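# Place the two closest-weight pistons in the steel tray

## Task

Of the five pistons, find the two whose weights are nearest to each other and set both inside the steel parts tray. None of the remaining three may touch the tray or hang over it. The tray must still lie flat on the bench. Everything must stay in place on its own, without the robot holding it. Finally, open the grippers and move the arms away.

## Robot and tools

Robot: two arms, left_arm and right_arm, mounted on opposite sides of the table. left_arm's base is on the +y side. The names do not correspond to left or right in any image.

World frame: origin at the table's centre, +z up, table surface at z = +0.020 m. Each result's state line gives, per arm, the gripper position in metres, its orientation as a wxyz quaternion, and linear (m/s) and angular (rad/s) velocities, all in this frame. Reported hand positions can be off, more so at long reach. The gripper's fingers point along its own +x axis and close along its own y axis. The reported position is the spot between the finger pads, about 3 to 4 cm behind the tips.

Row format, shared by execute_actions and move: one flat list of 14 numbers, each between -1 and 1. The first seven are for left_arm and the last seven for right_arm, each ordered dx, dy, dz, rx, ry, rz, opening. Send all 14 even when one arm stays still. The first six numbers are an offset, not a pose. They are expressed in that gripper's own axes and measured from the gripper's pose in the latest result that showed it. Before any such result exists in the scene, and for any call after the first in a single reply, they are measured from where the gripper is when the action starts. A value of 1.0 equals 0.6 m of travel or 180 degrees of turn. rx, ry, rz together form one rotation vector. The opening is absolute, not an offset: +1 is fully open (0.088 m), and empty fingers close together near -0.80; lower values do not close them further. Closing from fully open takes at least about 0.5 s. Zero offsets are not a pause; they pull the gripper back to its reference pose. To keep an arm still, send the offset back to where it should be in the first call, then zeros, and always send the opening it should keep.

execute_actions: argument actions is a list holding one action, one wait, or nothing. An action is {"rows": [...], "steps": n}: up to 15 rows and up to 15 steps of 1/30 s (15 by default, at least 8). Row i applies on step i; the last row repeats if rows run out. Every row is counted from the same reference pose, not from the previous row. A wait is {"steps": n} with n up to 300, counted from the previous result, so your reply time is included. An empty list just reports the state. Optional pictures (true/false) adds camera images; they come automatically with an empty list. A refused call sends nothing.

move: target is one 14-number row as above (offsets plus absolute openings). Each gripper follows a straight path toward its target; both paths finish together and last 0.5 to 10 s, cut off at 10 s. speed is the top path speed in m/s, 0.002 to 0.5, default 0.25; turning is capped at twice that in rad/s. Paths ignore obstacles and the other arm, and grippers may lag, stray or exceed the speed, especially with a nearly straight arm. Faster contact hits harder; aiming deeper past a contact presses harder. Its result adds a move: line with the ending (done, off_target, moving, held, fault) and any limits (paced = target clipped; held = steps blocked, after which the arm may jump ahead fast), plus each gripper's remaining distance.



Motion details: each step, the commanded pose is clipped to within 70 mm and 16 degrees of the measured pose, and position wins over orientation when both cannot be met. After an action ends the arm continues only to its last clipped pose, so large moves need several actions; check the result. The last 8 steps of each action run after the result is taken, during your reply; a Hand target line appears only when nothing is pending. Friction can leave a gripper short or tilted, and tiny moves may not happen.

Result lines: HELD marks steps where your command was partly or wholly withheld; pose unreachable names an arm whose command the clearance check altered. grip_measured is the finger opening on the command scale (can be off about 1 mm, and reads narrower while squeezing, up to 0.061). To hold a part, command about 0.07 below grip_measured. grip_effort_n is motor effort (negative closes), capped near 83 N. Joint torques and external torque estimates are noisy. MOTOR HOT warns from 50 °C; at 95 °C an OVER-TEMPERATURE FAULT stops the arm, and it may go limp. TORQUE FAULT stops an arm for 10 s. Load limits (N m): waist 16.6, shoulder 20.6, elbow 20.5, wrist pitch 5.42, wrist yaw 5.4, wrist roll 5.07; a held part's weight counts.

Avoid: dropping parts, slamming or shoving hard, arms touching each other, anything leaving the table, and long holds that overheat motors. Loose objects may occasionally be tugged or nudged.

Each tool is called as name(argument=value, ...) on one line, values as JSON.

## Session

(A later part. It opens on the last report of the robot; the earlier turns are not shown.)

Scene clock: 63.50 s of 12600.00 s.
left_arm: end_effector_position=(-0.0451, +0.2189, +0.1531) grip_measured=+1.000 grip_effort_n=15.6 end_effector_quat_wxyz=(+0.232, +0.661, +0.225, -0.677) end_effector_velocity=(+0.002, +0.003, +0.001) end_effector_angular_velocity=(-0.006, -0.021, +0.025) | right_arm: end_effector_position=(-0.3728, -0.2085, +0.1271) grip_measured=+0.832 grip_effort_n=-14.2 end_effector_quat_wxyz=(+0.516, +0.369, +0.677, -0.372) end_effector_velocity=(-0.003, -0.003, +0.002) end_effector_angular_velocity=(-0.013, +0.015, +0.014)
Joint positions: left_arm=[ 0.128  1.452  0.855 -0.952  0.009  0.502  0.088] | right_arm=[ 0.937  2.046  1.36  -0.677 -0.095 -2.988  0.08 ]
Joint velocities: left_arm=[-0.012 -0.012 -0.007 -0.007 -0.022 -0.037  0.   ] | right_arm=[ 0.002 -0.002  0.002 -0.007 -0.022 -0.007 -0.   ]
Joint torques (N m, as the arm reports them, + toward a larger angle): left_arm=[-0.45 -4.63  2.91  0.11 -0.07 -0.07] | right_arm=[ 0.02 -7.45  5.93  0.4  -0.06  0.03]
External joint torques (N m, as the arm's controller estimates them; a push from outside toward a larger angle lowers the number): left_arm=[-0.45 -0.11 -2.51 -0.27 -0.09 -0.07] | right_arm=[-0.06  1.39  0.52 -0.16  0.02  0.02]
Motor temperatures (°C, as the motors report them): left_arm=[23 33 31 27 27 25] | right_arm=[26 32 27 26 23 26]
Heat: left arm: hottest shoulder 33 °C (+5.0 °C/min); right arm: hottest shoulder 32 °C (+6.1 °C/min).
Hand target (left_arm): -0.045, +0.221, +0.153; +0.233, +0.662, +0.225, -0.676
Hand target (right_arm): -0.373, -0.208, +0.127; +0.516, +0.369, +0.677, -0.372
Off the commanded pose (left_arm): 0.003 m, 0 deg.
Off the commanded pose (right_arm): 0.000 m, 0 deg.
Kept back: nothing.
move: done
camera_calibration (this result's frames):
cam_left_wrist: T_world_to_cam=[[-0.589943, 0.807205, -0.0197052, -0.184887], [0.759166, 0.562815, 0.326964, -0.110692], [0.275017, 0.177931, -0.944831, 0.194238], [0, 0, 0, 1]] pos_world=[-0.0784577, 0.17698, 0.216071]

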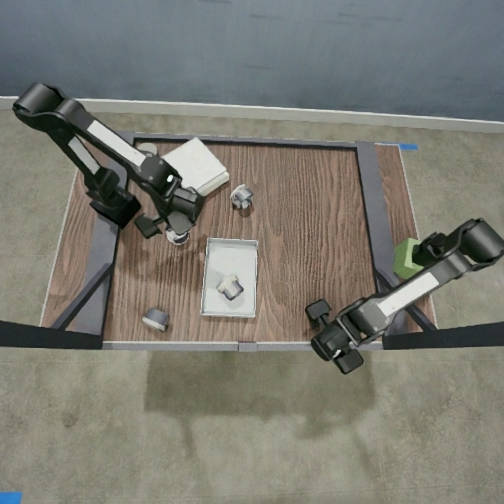

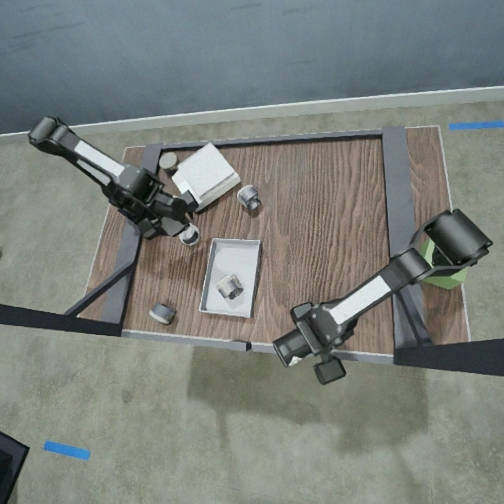

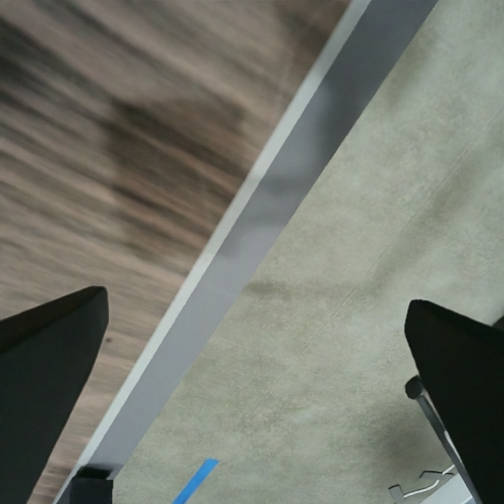

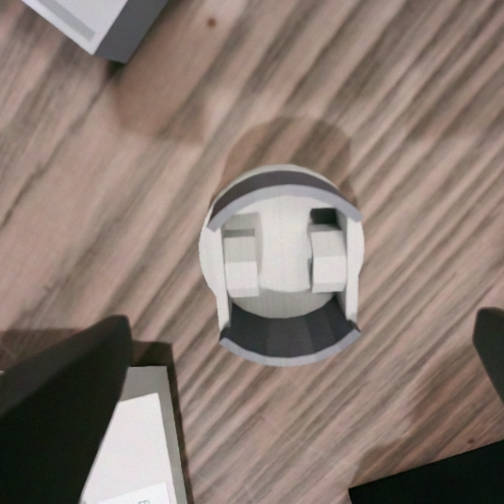

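move(target=[0.137,0,-0.008,0,0,0,1,0,0,0,0,0,0,0.83], speed=0.12)

move(target=[0,0,0,0,0,0,0,0,0,0,0,0,0,0.83])

move(target=[-0.14,0,0,0,0,0,0,0,0,0,0,0,0,0.83], speed=0.15)

move(target=[-0.02,0.158,0.29,0,0,0,0,0,0,0,0,0,0,0.83], speed=0.2)

Scene clock: 65.07 s of 12600.00 s.
left_arm: end_effector_position=(-0.0444, +0.2186, +0.0743) grip_measured=+1.000 grip_effort_n=16.0 end_effector_quat_wxyz=(+0.235, +0.659, +0.222, -0.679) end_effector_velocity=(-0.001, +0.003, -0.003) end_effector_angular_velocity=(+0.010, +0.005, +0.034) | right_arm: end_effector_position=(-0.3728, -0.2085, +0.1271) grip_measured=+0.832 grip_effort_n=-13.7 end_effector_quat_wxyz=(+0.516, +0.369, +0.677, -0.372) end_effector_velocity=(+0.002, -0.003, -0.003) end_effector_angular_velocity=(-0.022, -0.001, -0.022)
Joint positions: left_arm=[ 0.131  1.626  0.655 -0.566  0.009  0.505  0.088] | right_arm=[ 0.937  2.046  1.36  -0.677 -0.095 -2.988  0.08 ]
Joint velocities: left_arm=[-0.002  0.007 -0.007  0.007  0.007 -0.037  0.   ] | right_arm=[-0.002  0.002 -0.007 -0.007 -0.007  0.022 -0.   ]
Joint torques (N m, as the arm reports them, + toward a larger angle): left_arm=[ 0.24 -3.35  2.26  0.24  0.06  0.1 ] | right_arm=[ 0.01 -7.48  5.93  0.42 -0.05  0.02]
External joint torques (N m, as the arm's controller estimates them; a push from outside toward a larger angle lowers the number): left_arm=[ 0.24  1.5  -2.17 -0.15  0.03  0.1 ] | right_arm=[ 0.06  1.32  0.53 -0.15  0.01  0.02]
Motor temperatures (°C, as the motors report them): left_arm=[23 33 31 27 27 25] | right_arm=[26 32 27 26 23 26]
Heat: left arm: hottest shoulder 33 °C (+5.1 °C/min); right arm: hottest shoulder 32 °C (+6.1 °C/min).
Hand target (left_arm): -0.043, +0.221, +0.071; +0.232, +0.661, +0.225, -0.677
Hand target (right_arm): -0.373, -0.208, +0.127; +0.516, +0.369, +0.677, -0.372
Off the commanded pose (left_arm): 0.004 m, 1 deg.
Off the commanded pose (right_arm): 0.000 m, 0 deg.
Kept back: nothing.
move: done
camera_calibration (this result's frames):
cam_left_wrist: T_world_to_cam=[[-0.590362, 0.80671, -0.0262853, -0.185172], [0.760376, 0.566787, 0.317146, -0.0853251], [0.270743, 0.167244, -0.948012, 0.122077], [0, 0, 0, 1]] pos_world=[-0.0774909, 0.177325, 0.137924]

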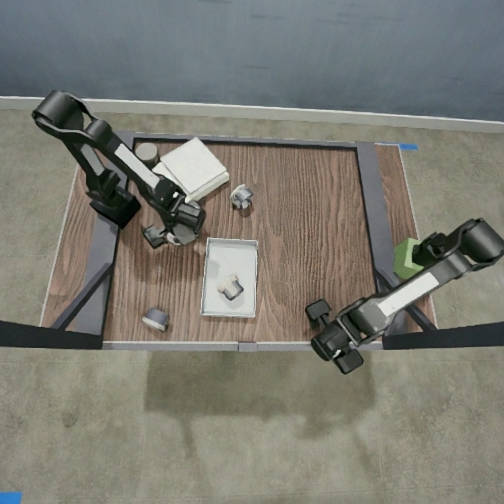

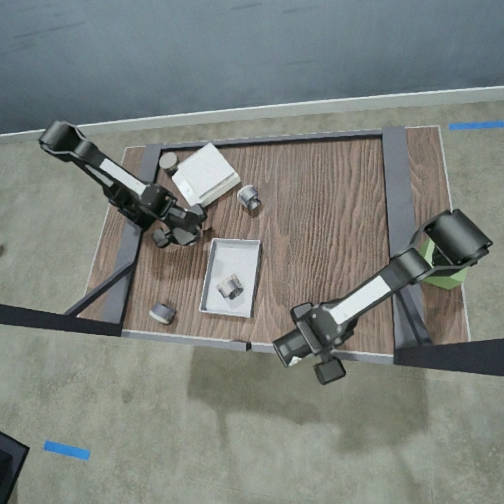

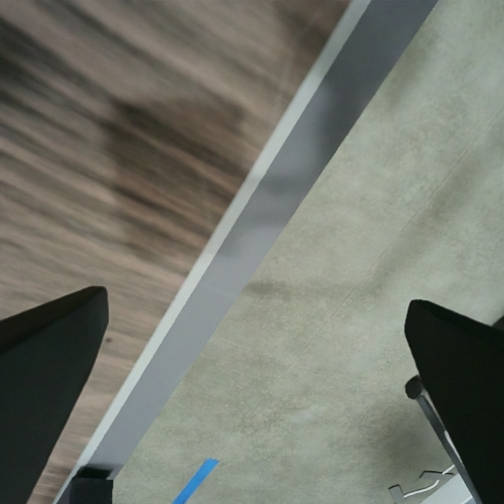

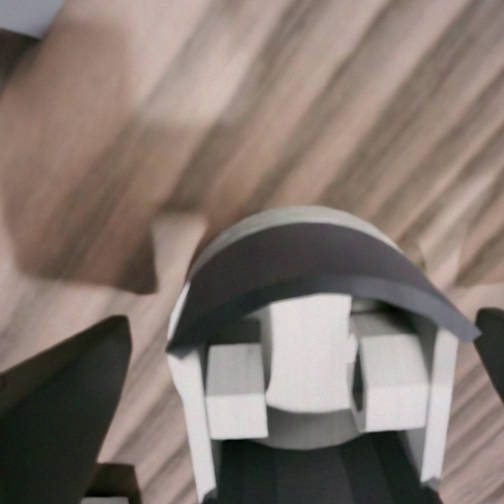

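Scene clock: 65.70 s of 12600.00 s.
left_arm: end_effector_position=(-0.0445, +0.2185, +0.0744) grip_measured=+0.300 grip_effort_n=-83.5 end_effector_quat_wxyz=(+0.235, +0.659, +0.222, -0.680) end_effector_velocity=(+0.000, -0.001, +0.000) end_effector_angular_velocity=(-0.009, -0.004, +0.005) | right_arm: end_effector_position=(-0.3728, -0.2085, +0.1271) grip_measured=+0.832 grip_effort_n=-13.7 end_effector_quat_wxyz=(+0.516, +0.369, +0.677, -0.372) end_effector_velocity=(-0.001, -0.002, -0.001) end_effector_angular_velocity=(-0.003, +0.008, -0.003)
Joint positions: left_arm=[ 0.131  1.626  0.655 -0.566  0.009  0.505  0.054] | right_arm=[ 0.937  2.046  1.36  -0.677 -0.095 -2.988  0.08 ]
Joint velocities: left_arm=[-0.002 -0.002 -0.002  0.007 -0.007 -0.007 -0.   ] | right_arm=[ 0.002 -0.002 -0.007  0.007 -0.007  0.007 -0.   ]
Joint torques (N m, as the arm reports them, + toward a larger angle): left_arm=[-0.06 -3.97  3.14  0.05  0.05  0.  ] | right_arm=[ 0.03 -7.46  5.93  0.41 -0.06  0.03]
External joint torques (N m, as the arm's controller estimates them; a push from outside toward a larger angle lowers the number): left_arm=[-0.07  0.87 -1.3  -0.36  0.03  0.  ] | right_arm=[-0.01  1.37  0.51 -0.16  0.01  0.02]
Motor temperatures (°C, as the motors report them): left_arm=[23 33 31 27 27 25] | right_arm=[26 32 27 26 23 26]
Heat: left arm: hottest shoulder 33 °C (+5.0 °C/min); right arm: hottest shoulder 32 °C (+6.0 °C/min).
Hand target (left_arm): -0.044, +0.219, +0.074; +0.235, +0.659, +0.222, -0.679
Hand target (right_arm): -0.373, -0.208, +0.127; +0.516, +0.369, +0.677, -0.372
Off the commanded pose (left_arm): 0.000 m, 0 deg.
Off the commanded pose (right_arm): 0.000 m, 0 deg.
Kept back: nothing.
move: done
camera_calibration (this result's frames):
cam_left_wrist: T_world_to_cam=[[-0.590366, 0.806701, -0.0264786, -0.18513], [0.760423, 0.566898, 0.316832, -0.0853109], [0.2706, 0.166912, -0.948112, 0.122239], [0, 0, 0, 1]] pos_world=[-0.0774998, 0.177304, 0.138023]

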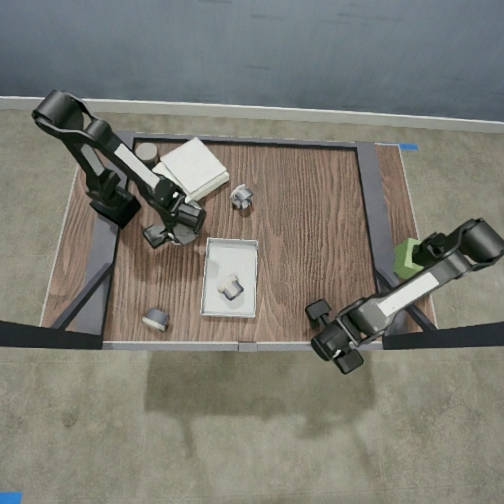

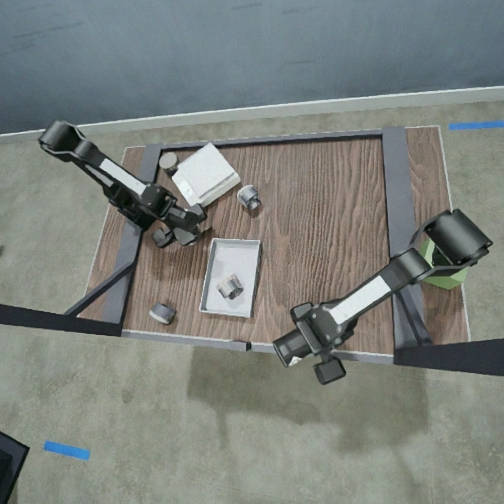

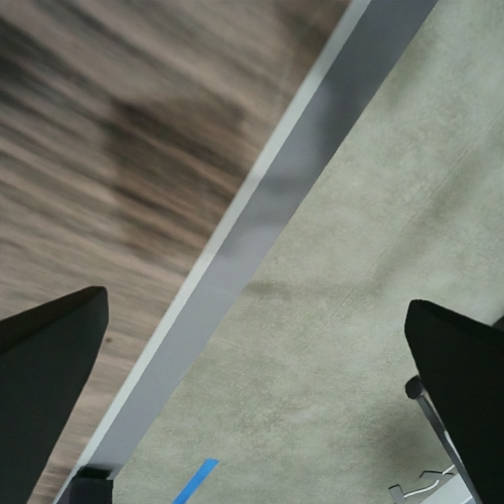

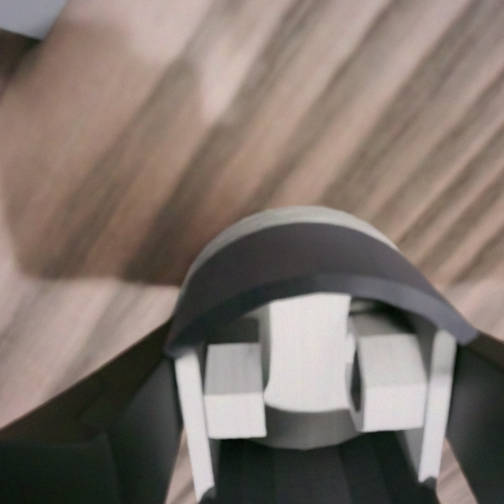

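Scene clock: 66.73 s of 12600.00 s.
left_arm: end_effector_position=(-0.0419, +0.2239, +0.1525) grip_measured=+0.300 grip_effort_n=-83.5 end_effector_quat_wxyz=(+0.230, +0.663, +0.227, -0.675) end_effector_velocity=(-0.001, +0.002, +0.003) end_effector_angular_velocity=(+0.010, +0.004, +0.005) | right_arm: end_effector_position=(-0.3728, -0.2085, +0.1271) grip_measured=+0.832 grip_effort_n=-13.7 end_effector_quat_wxyz=(+0.516, +0.369, +0.677, -0.372) end_effector_velocity=(+0.004, -0.006, -0.002) end_effector_angular_velocity=(-0.025, -0.010, +0.006)
Joint positions: left_arm=[ 0.132  1.436  0.839 -0.96   0.009  0.505  0.054] | right_arm=[ 0.937  2.046  1.36  -0.677 -0.095 -2.988  0.08 ]
Joint velocities: left_arm=[-0.002 -0.002  0.012 -0.022  0.007 -0.007 -0.   ] | right_arm=[-0.002 -0.002 -0.007 -0.022 -0.007 -0.007  0.   ]
Joint torques (N m, as the arm reports them, + toward a larger angle): left_arm=[ 0.25 -4.63  5.31 -0.18  0.04  0.08] | right_arm=[ 0.02 -7.44  5.91  0.41 -0.06  0.03]
External joint torques (N m, as the arm's controller estimates them; a push from outside toward a larger angle lowers the number): left_arm=[ 0.24 -0.26 -0.06 -0.54  0.02  0.08] | right_arm=[ 0.03  1.41  0.51 -0.16  0.01  0.02]
Motor temperatures (°C, as the motors report them): left_arm=[23 33 31 27 27 25] | right_arm=[26 32 27 26 23 26]
Heat: left arm: hottest shoulder 33 °C (+5.0 °C/min); right arm: hottest shoulder 32 °C (+5.0 °C/min).
Hand target (left_arm): -0.043, +0.220, +0.158; +0.236, +0.658, +0.222, -0.680
Hand target (right_arm): -0.373, -0.208, +0.127; +0.516, +0.369, +0.677, -0.372
Off the commanded pose (left_arm): 0.007 m, 1 deg.
Off the commanded pose (right_arm): 0.000 m, 0 deg.
Kept back: nothing.
move: done
camera_calibration (this result's frames):
cam_left_wrist: T_world_to_cam=[[-0.590811, 0.806647, -0.0162275, -0.187509], [0.757391, 0.561441, 0.333381, -0.116478], [0.278032, 0.184675, -0.942652, 0.190223], [0, 0, 0, 1]] pos_world=[-0.0754512, 0.18152, 0.215103]

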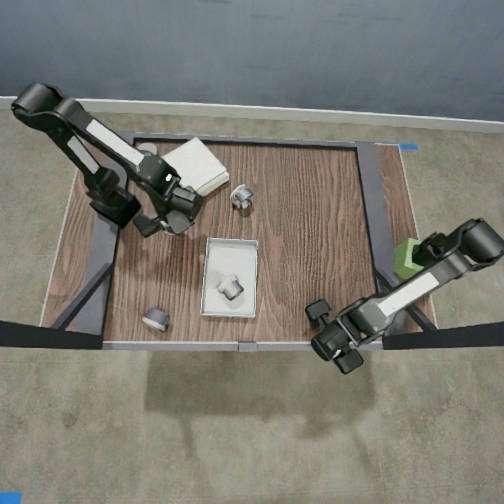

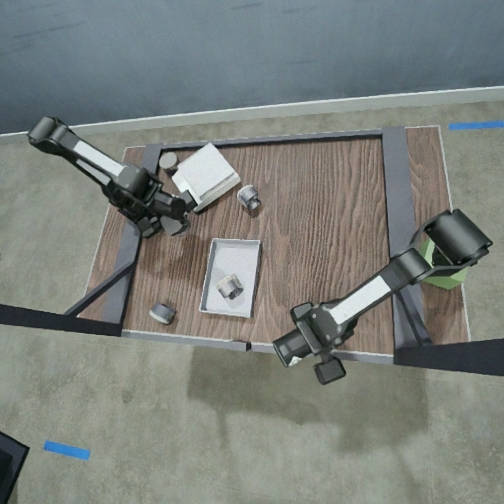

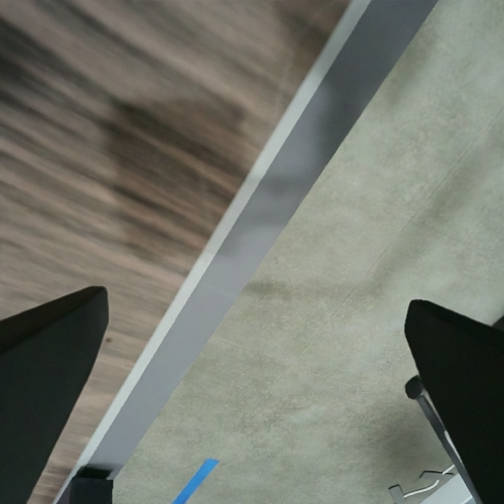

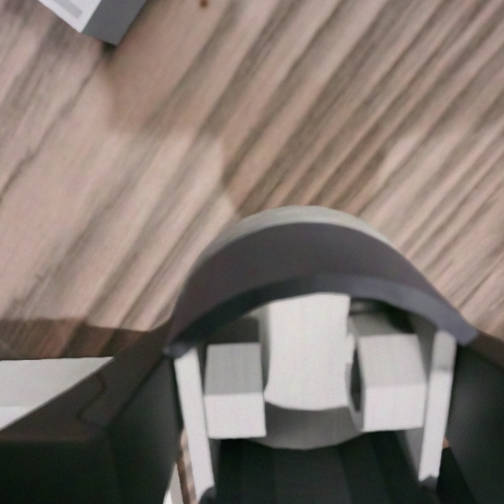

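Scene clock: 68.27 s of 12600.00 s.
left_arm: end_effector_position=(-0.1192, +0.0444, +0.1658) grip_measured=+0.300 grip_effort_n=-83.5 end_effector_quat_wxyz=(+0.230, +0.664, +0.228, -0.674) end_effector_velocity=(+0.001, -0.002, +0.004) end_effector_angular_velocity=(-0.001, -0.008, -0.005) | right_arm: end_effector_position=(-0.3728, -0.2085, +0.1271) grip_measured=+0.832 grip_effort_n=-13.3 end_effector_quat_wxyz=(+0.516, +0.369, +0.677, -0.372) end_effector_velocity=(+0.004, -0.002, -0.001) end_effector_angular_velocity=(-0.010, -0.004, +0.016)
Joint positions: left_arm=[ 0.132  2.16   1.791 -1.19   0.009  0.505  0.054] | right_arm=[ 0.937  2.046  1.36  -0.677 -0.095 -2.988  0.08 ]
Joint velocities: left_arm=[ 0.002  0.007  0.027 -0.022 -0.007  0.007  0.   ] | right_arm=[-0.007 -0.002 -0.007 -0.007 -0.007 -0.022 -0.   ]
Joint torques (N m, as the arm reports them, + toward a larger angle): left_arm=[-0.15 -7.78  5.41 -0.23  0.04 -0.05] | right_arm=[ 0.02 -7.48  5.93  0.42 -0.05  0.02]
External joint torques (N m, as the arm's controller estimates them; a push from outside toward a larger angle lowers the number): left_arm=[-0.21  2.04 -0.24 -0.58  0.02 -0.05] | right_arm=[ 0.11  1.38  0.56 -0.13  0.01  0.02]
Motor temperatures (°C, as the motors report them): left_arm=[23 33 32 27 27 25] | right_arm=[26 32 27 26 23 26]
Heat: left arm: hottest shoulder 33 °C (+5.1 °C/min); right arm: hottest shoulder 32 °C (+5.1 °C/min).
Hand target (left_arm): -0.121, +0.042, +0.166; +0.230, +0.663, +0.227, -0.675
Hand target (right_arm): -0.373, -0.208, +0.127; +0.516, +0.369, +0.677, -0.372
Off the commanded pose (left_arm): 0.003 m, 0 deg.
Off the commanded pose (right_arm): 0.000 m, 0 deg.
Kept back: nothing.
move: done
camera_calibration (this result's frames):
cam_left_wrist: T_world_to_cam=[[-0.590792, 0.80669, -0.0146794, -0.0884081], [0.756987, 0.560503, 0.335868, 0.0380142], [0.279169, 0.187316, -0.941795, 0.257269], [0, 0, 0, 1]] pos_world=[-0.152829, 0.00182033, 0.228229]

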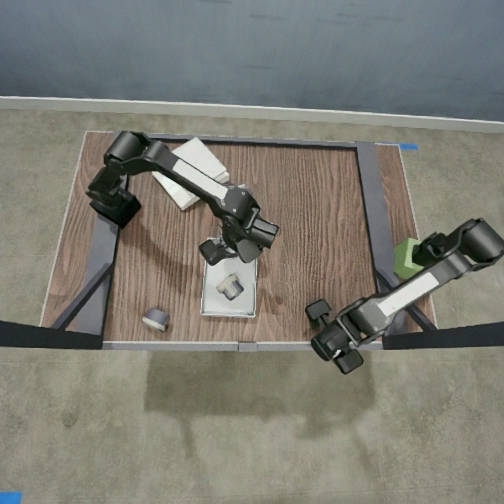

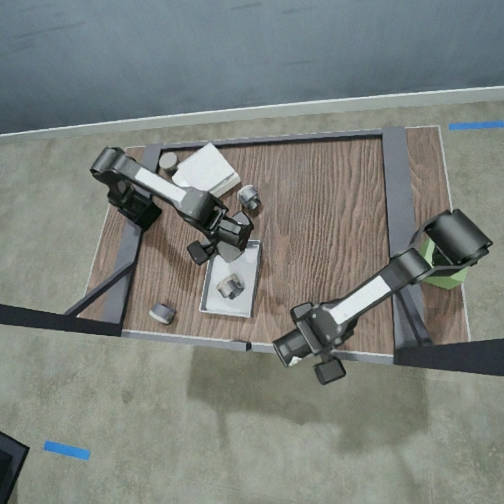

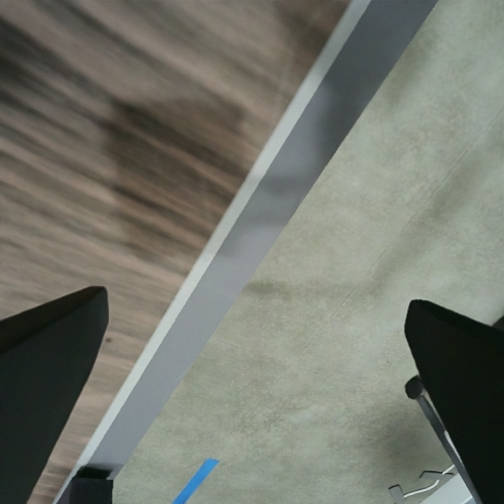

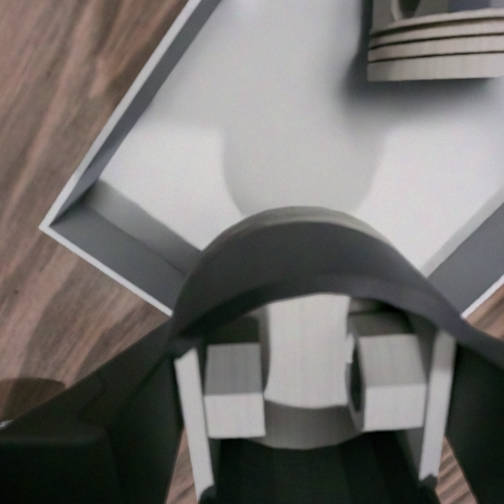

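move(target=[0,-0.02,0.027,0,0,0,0,0,0,0,0,0,0,0.83], speed=0.1)

move(target=[0.145,0,0,0,0,0,0,0,0,0,0,0,0,0.83], speed=0.07)

Scene clock: 69.40 s of 12600.00 s.
left_arm: end_effector_position=(-0.1375, +0.0459, +0.1654) grip_measured=+0.300 grip_effort_n=-83.5 end_effector_quat_wxyz=(+0.228, +0.665, +0.228, -0.674) end_effector_velocity=(-0.004, +0.000, +0.004) end_effector_angular_velocity=(-0.003, +0.010, -0.000) | right_arm: end_effector_position=(-0.3728, -0.2085, +0.1271) grip_measured=+0.832 grip_effort_n=-13.7 end_effector_quat_wxyz=(+0.516, +0.369, +0.677, -0.372) end_effector_velocity=(-0.002, -0.008, -0.002) end_effector_angular_velocity=(-0.044, +0.015, +0.003)
Joint positions: left_arm=[ 0.091  2.19   1.837 -1.209  0.009  0.466  0.054] | right_arm=[ 0.937  2.046  1.36  -0.677 -0.095 -2.988  0.08 ]
Joint velocities: left_arm=[-0.007 -0.002  0.012 -0.007  0.007 -0.007 -0.   ] | right_arm=[ 0.002  0.002 -0.002 -0.022 -0.037  0.007  0.   ]
Joint torques (N m, as the arm reports them, + toward a larger angle): left_arm=[-0.28 -8.27  5.72 -0.27  0.04 -0.06] | right_arm=[ 0.01 -7.48  5.9   0.42 -0.07  0.02]
External joint torques (N m, as the arm's controller estimates them; a push from outside toward a larger angle lowers the number): left_arm=[-0.19  1.87  0.   -0.62  0.   -0.07] | right_arm=[-0.06  1.28  0.56 -0.13  0.01  0.02]
Motor temperatures (°C, as the motors report them): left_arm=[23 33 32 27 27 25] | right_arm=[26 32 27 26 23 26]
Heat: left arm: hottest shoulder 33 °C (+5.1 °C/min); right arm: hottest shoulder 32 °C (+5.1 °C/min).
Hand target (left_arm): -0.139, +0.044, +0.166; +0.230, +0.664, +0.228, -0.674
Hand target (right_arm): -0.373, -0.208, +0.127; +0.516, +0.369, +0.677, -0.372
Off the commanded pose (left_arm): 0.003 m, 0 deg.
Off the commanded pose (right_arm): 0.000 m, 0 deg.
Kept back: nothing.
move: done
camera_calibration (this result's frames):
cam_left_wrist: T_world_to_cam=[[-0.589235, 0.807862, -0.0126837, -0.100562], [0.757696, 0.55796, 0.338493, 0.0509361], [0.280533, 0.189841, -0.940883, 0.261678], [0, 0, 0, 1]] pos_world=[-0.171258, 0.00314237, 0.227691]

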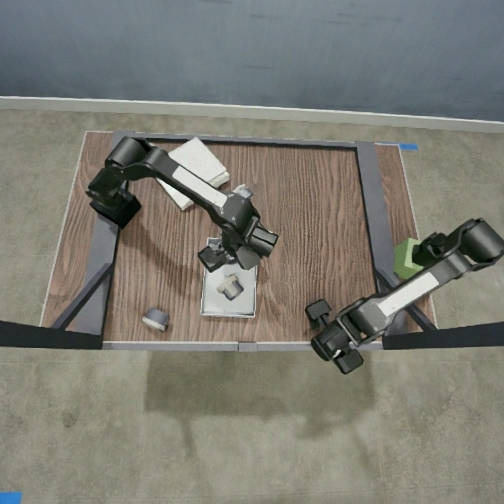

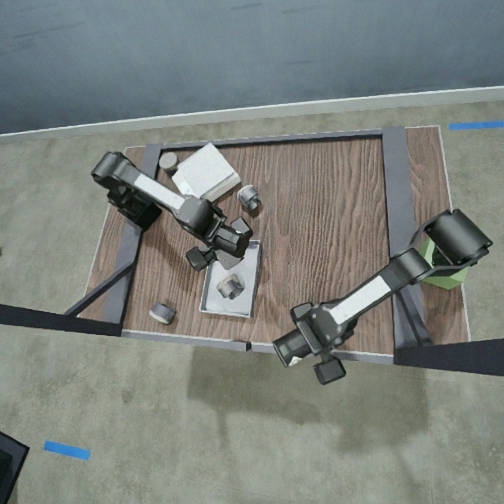

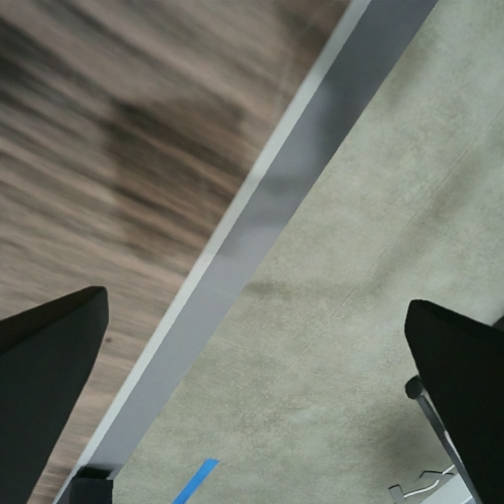

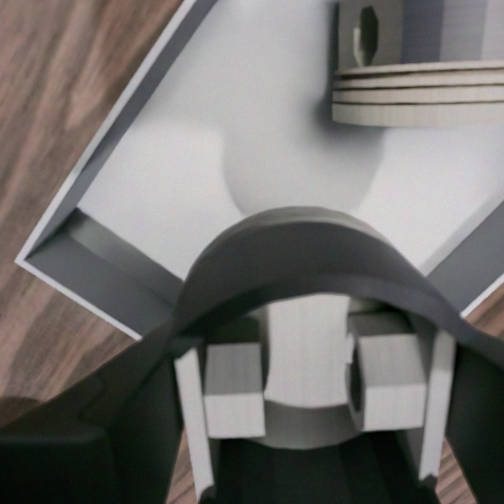

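Scene clock: 71.00 s of 12600.00 s.
left_arm: end_effector_position=(-0.1388, +0.0429, +0.0851) grip_measured=+0.299 grip_effort_n=-83.5 end_effector_quat_wxyz=(+0.232, +0.661, +0.224, -0.677) end_effector_velocity=(+0.002, -0.001, -0.001) end_effector_angular_velocity=(-0.011, -0.018, +0.020) | right_arm: end_effector_position=(-0.3728, -0.2085, +0.1271) grip_measured=+0.832 grip_effort_n=-14.2 end_effector_quat_wxyz=(+0.516, +0.369, +0.677, -0.372) end_effector_velocity=(+0.002, -0.007, -0.002) end_effector_angular_velocity=(-0.033, +0.002, +0.009)
Joint positions: left_arm=[ 0.091  2.271  1.642 -0.917  0.008  0.466  0.054] | right_arm=[ 0.937  2.046  1.36  -0.677 -0.095 -2.988  0.08 ]
Joint velocities: left_arm=[-0.002 -0.002 -0.007  0.007 -0.022 -0.022 -0.   ] | right_arm=[-0.002 -0.002 -0.007 -0.022 -0.022 -0.007 -0.   ]
Joint torques (N m, as the arm reports them, + toward a larger angle): left_arm=[-0.15 -7.63  3.1   0.17  0.11 -0.06] | right_arm=[ 0.02 -7.47  5.92  0.41 -0.07  0.03]
External joint torques (N m, as the arm's controller estimates them; a push from outside toward a larger angle lowers the number): left_arm=[-0.15  2.56 -2.29 -0.23  0.09 -0.06] | right_arm=[ 0.    1.3   0.61 -0.12  0.    0.03]
Motor temperatures (°C, as the motors report them): left_arm=[23 33 32 27 27 25] | right_arm=[26 32 27 26 23 26]
Heat: left arm: hottest shoulder 33 °C (+5.0 °C/min); right arm: hottest shoulder 32 °C (+5.0 °C/min).
Hand target (left_arm): -0.138, +0.046, +0.079; +0.228, +0.665, +0.228, -0.674
Hand target (right_arm): -0.373, -0.208, +0.127; +0.516, +0.369, +0.677, -0.372
Off the commanded pose (left_arm): 0.007 m, 1 deg.
Off the commanded pose (right_arm): 0.000 m, 0 deg.
Kept back: nothing.
move: done
camera_calibration (this result's frames):
cam_left_wrist: T_world_to_cam=[[-0.589658, 0.807382, -0.020929, -0.0993136], [0.75955, 0.563162, 0.325474, 0.0818642], [0.274568, 0.176021, -0.945319, 0.187124], [0, 0, 0, 1]] pos_world=[-0.172119, 0.0011435, 0.148168]

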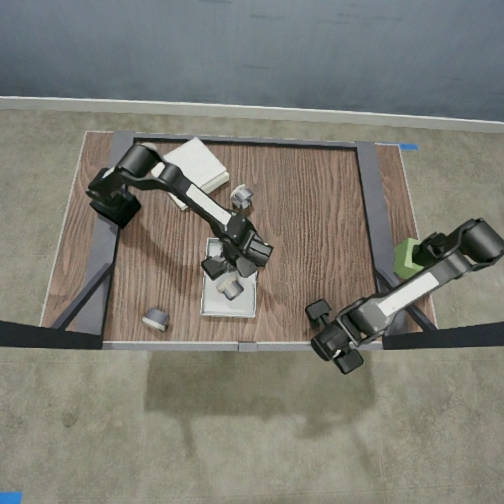

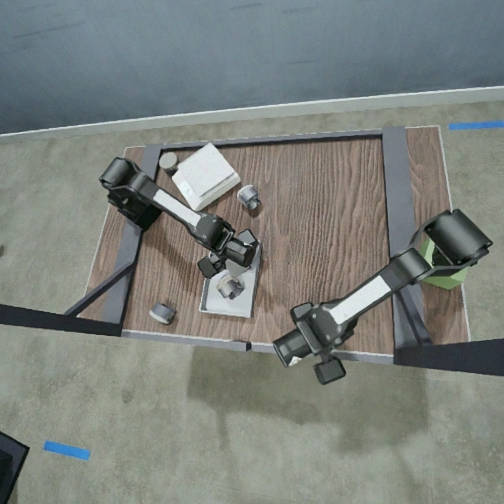

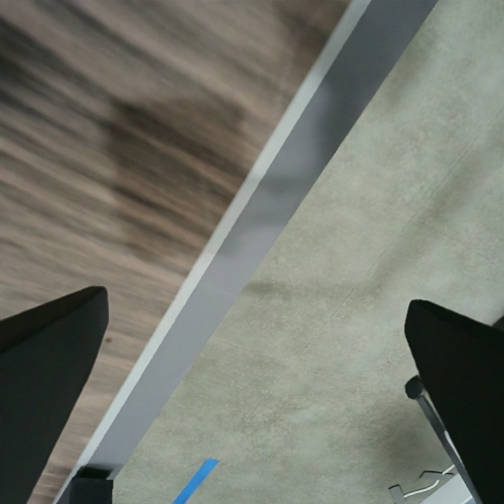

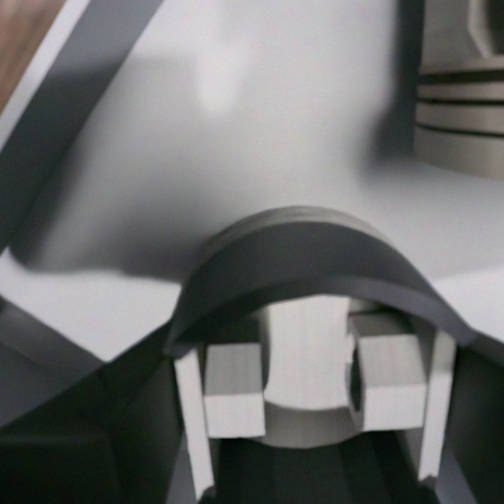

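execute_actions(actions=[{"rows":[[0.005,0,0,0,0,0,0.65,0,0,0,0,0,0,0.83]],"steps":15}])

move(target=[-0.2,0,0,0,0,0,0.65,0,0,0,0,0,0,0.83])

move(target=[0,-0.15,-0.25,0,0,0,0.65,0,0,0,0,0,0,0.83])

Scene clock: 72.03 s of 12600.00 s.
left_arm: end_effector_position=(-0.1394, +0.0417, +0.0850) grip_measured=+0.569 grip_effort_n=17.0 end_effector_quat_wxyz=(+0.234, +0.659, +0.223, -0.679) end_effector_velocity=(+0.001, +0.002, +0.000) end_effector_angular_velocity=(-0.003, -0.023, +0.001) | right_arm: end_effector_position=(-0.3728, -0.2085, +0.1271) grip_measured=+0.832 grip_effort_n=-13.7 end_effector_quat_wxyz=(+0.516, +0.369, +0.677, -0.372) end_effector_velocity=(-0.001, -0.003, +0.000) end_effector_angular_velocity=(-0.014, +0.011, +0.024)
Joint positions: left_arm=[ 0.091  2.271  1.641 -0.91   0.008  0.466  0.067] | right_arm=[ 0.937  2.046  1.36  -0.677 -0.095 -2.988  0.08 ]
Joint velocities: left_arm=[-0.007 -0.002 -0.002 -0.007 -0.022 -0.007  0.034] | right_arm=[-0.002 -0.002 -0.002 -0.007 -0.022 -0.022 -0.   ]
Joint torques (N m, as the arm reports them, + toward a larger angle): left_arm=[-0.09 -8.19  3.38  0.15  0.04 -0.02] | right_arm=[ 0.02 -7.47  5.92  0.41 -0.05  0.03]
External joint torques (N m, as the arm's controller estimates them; a push from outside toward a larger angle lowers the number): left_arm=[-0.04  1.98 -1.92 -0.22  0.02 -0.02] | right_arm=[-0.04  1.39  0.48 -0.16  0.02  0.02]
Motor temperatures (°C, as the motors report them): left_arm=[23 34 32 27 27 25] | right_arm=[26 32 27 26 23 26]
Heat: left arm: hottest shoulder 34 °C (+6.1 °C/min); right arm: hottest shoulder 32 °C (+4.1 °C/min).
Steps of this call (steps 1 to 24: nothing new was sent; steps 25 to 31: the first 7 steps of this action). Readings (end_effector_position):
25: left_arm (-0.1388, +0.0429, +0.0850) | right_arm (-0.3728, -0.2085, +0.1271)
26: left_arm (-0.1390, +0.0425, +0.0850) | right_arm (-0.3728, -0.2085, +0.1271)
28: left_arm (-0.1392, +0.0421, +0.0850) | right_arm (-0.3728, -0.2085, +0.1271)
31: the state above

Scene clock: 73.57 s of 12600.00 s.
left_arm: end_effector_position=(-0.1375, +0.0455, +0.2040) grip_measured=+0.648 grip_effort_n=16.0 end_effector_quat_wxyz=(+0.234, +0.660, +0.223, -0.678) end_effector_velocity=(+0.002, +0.005, +0.000) end_effector_angular_velocity=(+0.017, -0.016, +0.005) | right_arm: end_effector_position=(-0.3728, -0.2085, +0.1271) grip_measured=+0.832 grip_effort_n=-14.2 end_effector_quat_wxyz=(+0.516, +0.369, +0.677, -0.372) end_effector_velocity=(-0.001, -0.003, +0.000) end_effector_angular_velocity=(-0.014, +0.011, +0.024)
Joint positions: left_arm=[ 0.091  2.164  1.948 -1.326  0.008  0.466  0.071] | right_arm=[ 0.937  2.046  1.36  -0.677 -0.095 -2.988  0.08 ]
Joint velocities: left_arm=[-0.002 -0.002 -0.002 -0.022 -0.007 -0.007 -0.   ] | right_arm=[-0.002 -0.002 -0.002 -0.007 -0.022 -0.022 -0.   ]
Joint torques (N m, as the arm reports them, + toward a larger angle): left_arm=[ 0.21 -8.07  5.22 -0.11  0.03  0.06] | right_arm=[ 0.02 -7.48  5.93  0.41 -0.06  0.03]
External joint torques (N m, as the arm's controller estimates them; a push from outside toward a larger angle lowers the number): left_arm=[ 0.21  1.81 -0.48 -0.49  0.01  0.06] | right_arm=[-0.01  1.44  0.43 -0.18  0.02  0.02]
Motor temperatures (°C, as the motors report them): left_arm=[23 34 32 27 27 25] | right_arm=[26 33 27 26 23 26]
Heat: left arm: hottest shoulder 34 °C (+6.0 °C/min); right arm: hottest shoulder 33 °C (+5.0 °C/min).
Hand target (left_arm): -0.137, +0.044, +0.205; +0.234, +0.659, +0.222, -0.679
Hand target (right_arm): -0.373, -0.208, +0.127; +0.516, +0.369, +0.677, -0.372
Off your previous action's commanded pose (left_arm): 0.003 m, 0 deg at its last step (step 8 of this call).
Off your previous action's commanded pose (right_arm): 0.000 m, 0 deg at its last step (step 8 of this call).
Off the commanded pose (left_arm): 0.001 m, 0 deg.
Off the commanded pose (right_arm): 0.000 m, 0 deg.
Kept back: nothing.
move: done
camera_calibration (this result's frames):
cam_left_wrist: T_world_to_cam=[[-0.589701, 0.807291, -0.0230931, -0.0977326], [0.760191, 0.564497, 0.321642, 0.041564], [0.272695, 0.172117, -0.94658, 0.29898], [0, 0, 0, 1]] pos_world=[-0.17076, 0.00397629, 0.267383]

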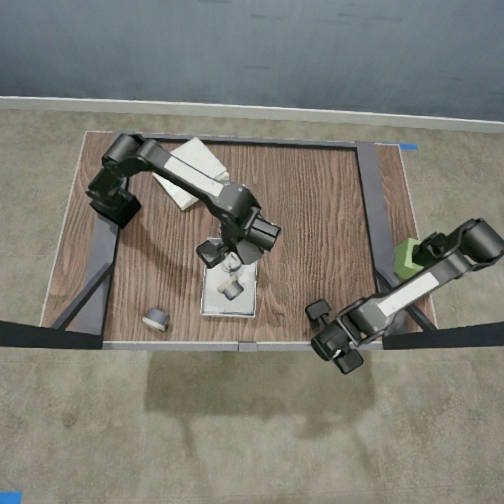

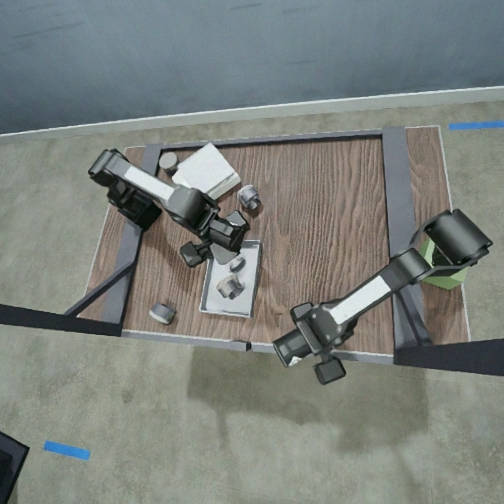

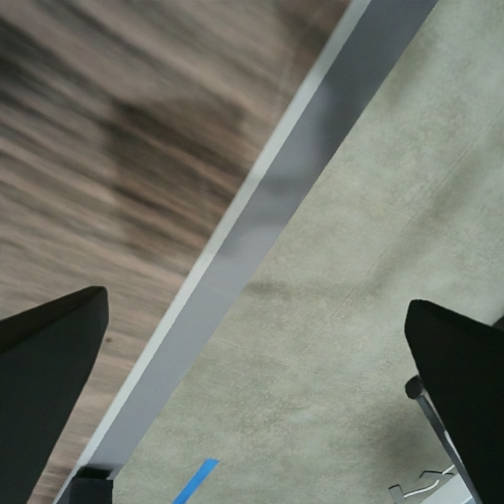

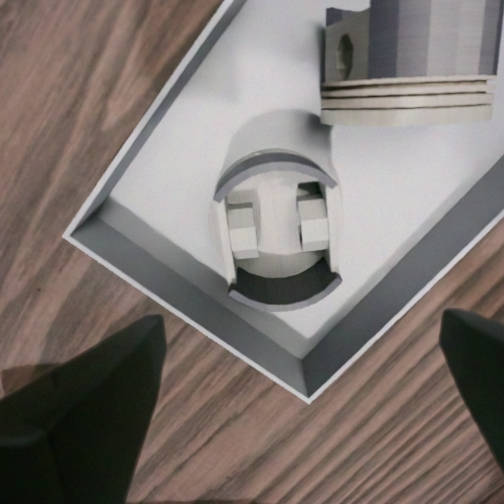

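Scene clock: 74.83 s of 12600.00 s.
left_arm: end_effector_position=(-0.0748, +0.2067, +0.2000) grip_measured=+0.648 grip_effort_n=16.0 end_effector_quat_wxyz=(+0.232, +0.660, +0.224, -0.678) end_effector_velocity=(+0.002, +0.001, -0.000) end_effector_angular_velocity=(-0.017, -0.016, +0.001) | right_arm: end_effector_position=(-0.3728, -0.2085, +0.1271) grip_measured=+0.832 grip_effort_n=-13.7 end_effector_quat_wxyz=(+0.516, +0.369, +0.677, -0.372) end_effector_velocity=(+0.000, -0.001, -0.001) end_effector_angular_velocity=(-0.006, -0.001, +0.020)
Joint positions: left_arm=[ 0.039  1.492  1.084 -1.136  0.008  0.415  0.071] | right_arm=[ 0.937  2.046  1.36  -0.677 -0.095 -2.988  0.08 ]
Joint velocities: left_arm=[-0.007 -0.012 -0.012  0.007 -0.022 -0.007  0.   ] | right_arm=[-0.002  0.002  0.002 -0.007 -0.007 -0.022 -0.   ]
Joint torques (N m, as the arm reports them, + toward a larger angle): left_arm=[-0.33 -5.1   3.43  0.19 -0.01 -0.11] | right_arm=[ 0.02 -7.47  5.93  0.41 -0.06  0.03]
External joint torques (N m, as the arm's controller estimates them; a push from outside toward a larger angle lowers the number): left_arm=[-0.3  -0.04 -2.21 -0.19 -0.04 -0.11] | right_arm=[ 0.02  1.44  0.44 -0.18  0.01  0.02]
Motor temperatures (°C, as the motors report them): left_arm=[23 34 32 27 27 25] | right_arm=[26 33 27 26 23 26]
Heat: left arm: hottest shoulder 34 °C (+5.0 °C/min); right arm: hottest shoulder 33 °C (+5.0 °C/min).
Hand target (left_arm): -0.074, +0.209, +0.200; +0.233, +0.660, +0.223, -0.678
Hand target (right_arm): -0.373, -0.208, +0.127; +0.516, +0.369, +0.677, -0.372
Off the commanded pose (left_arm): 0.002 m, 0 deg.
Off the commanded pose (right_arm): 0.000 m, 0 deg.
Kept back: nothing.
move: done
camera_calibration (this result's frames):
cam_left_wrist: T_world_to_cam=[[-0.589073, 0.807813, -0.020778, -0.191493], [0.760698, 0.563024, 0.32302, -0.0957967], [0.272638, 0.174476, -0.946164, 0.249707], [0, 0, 0, 1]] pos_world=[-0.108011, 0.165059, 0.26323]

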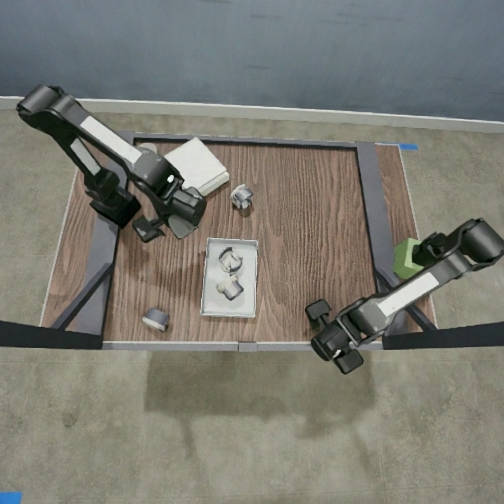

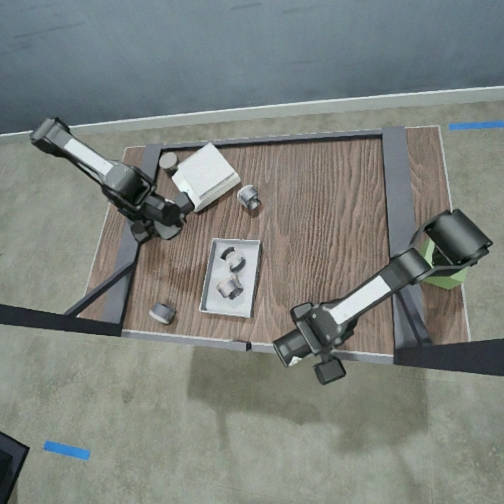

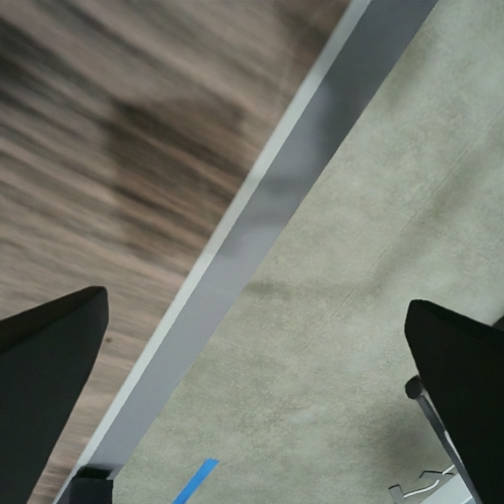

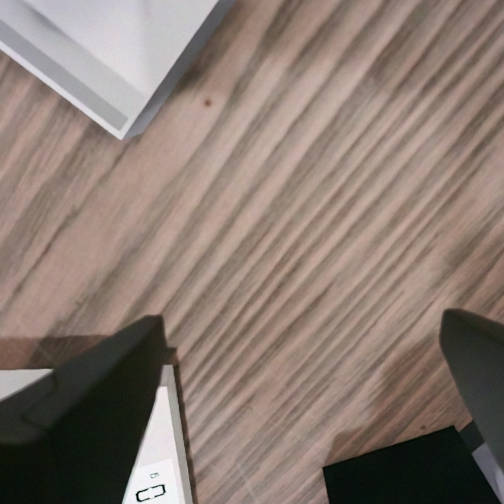

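finished_scene(scene=1)

The scene is finished: the task was done.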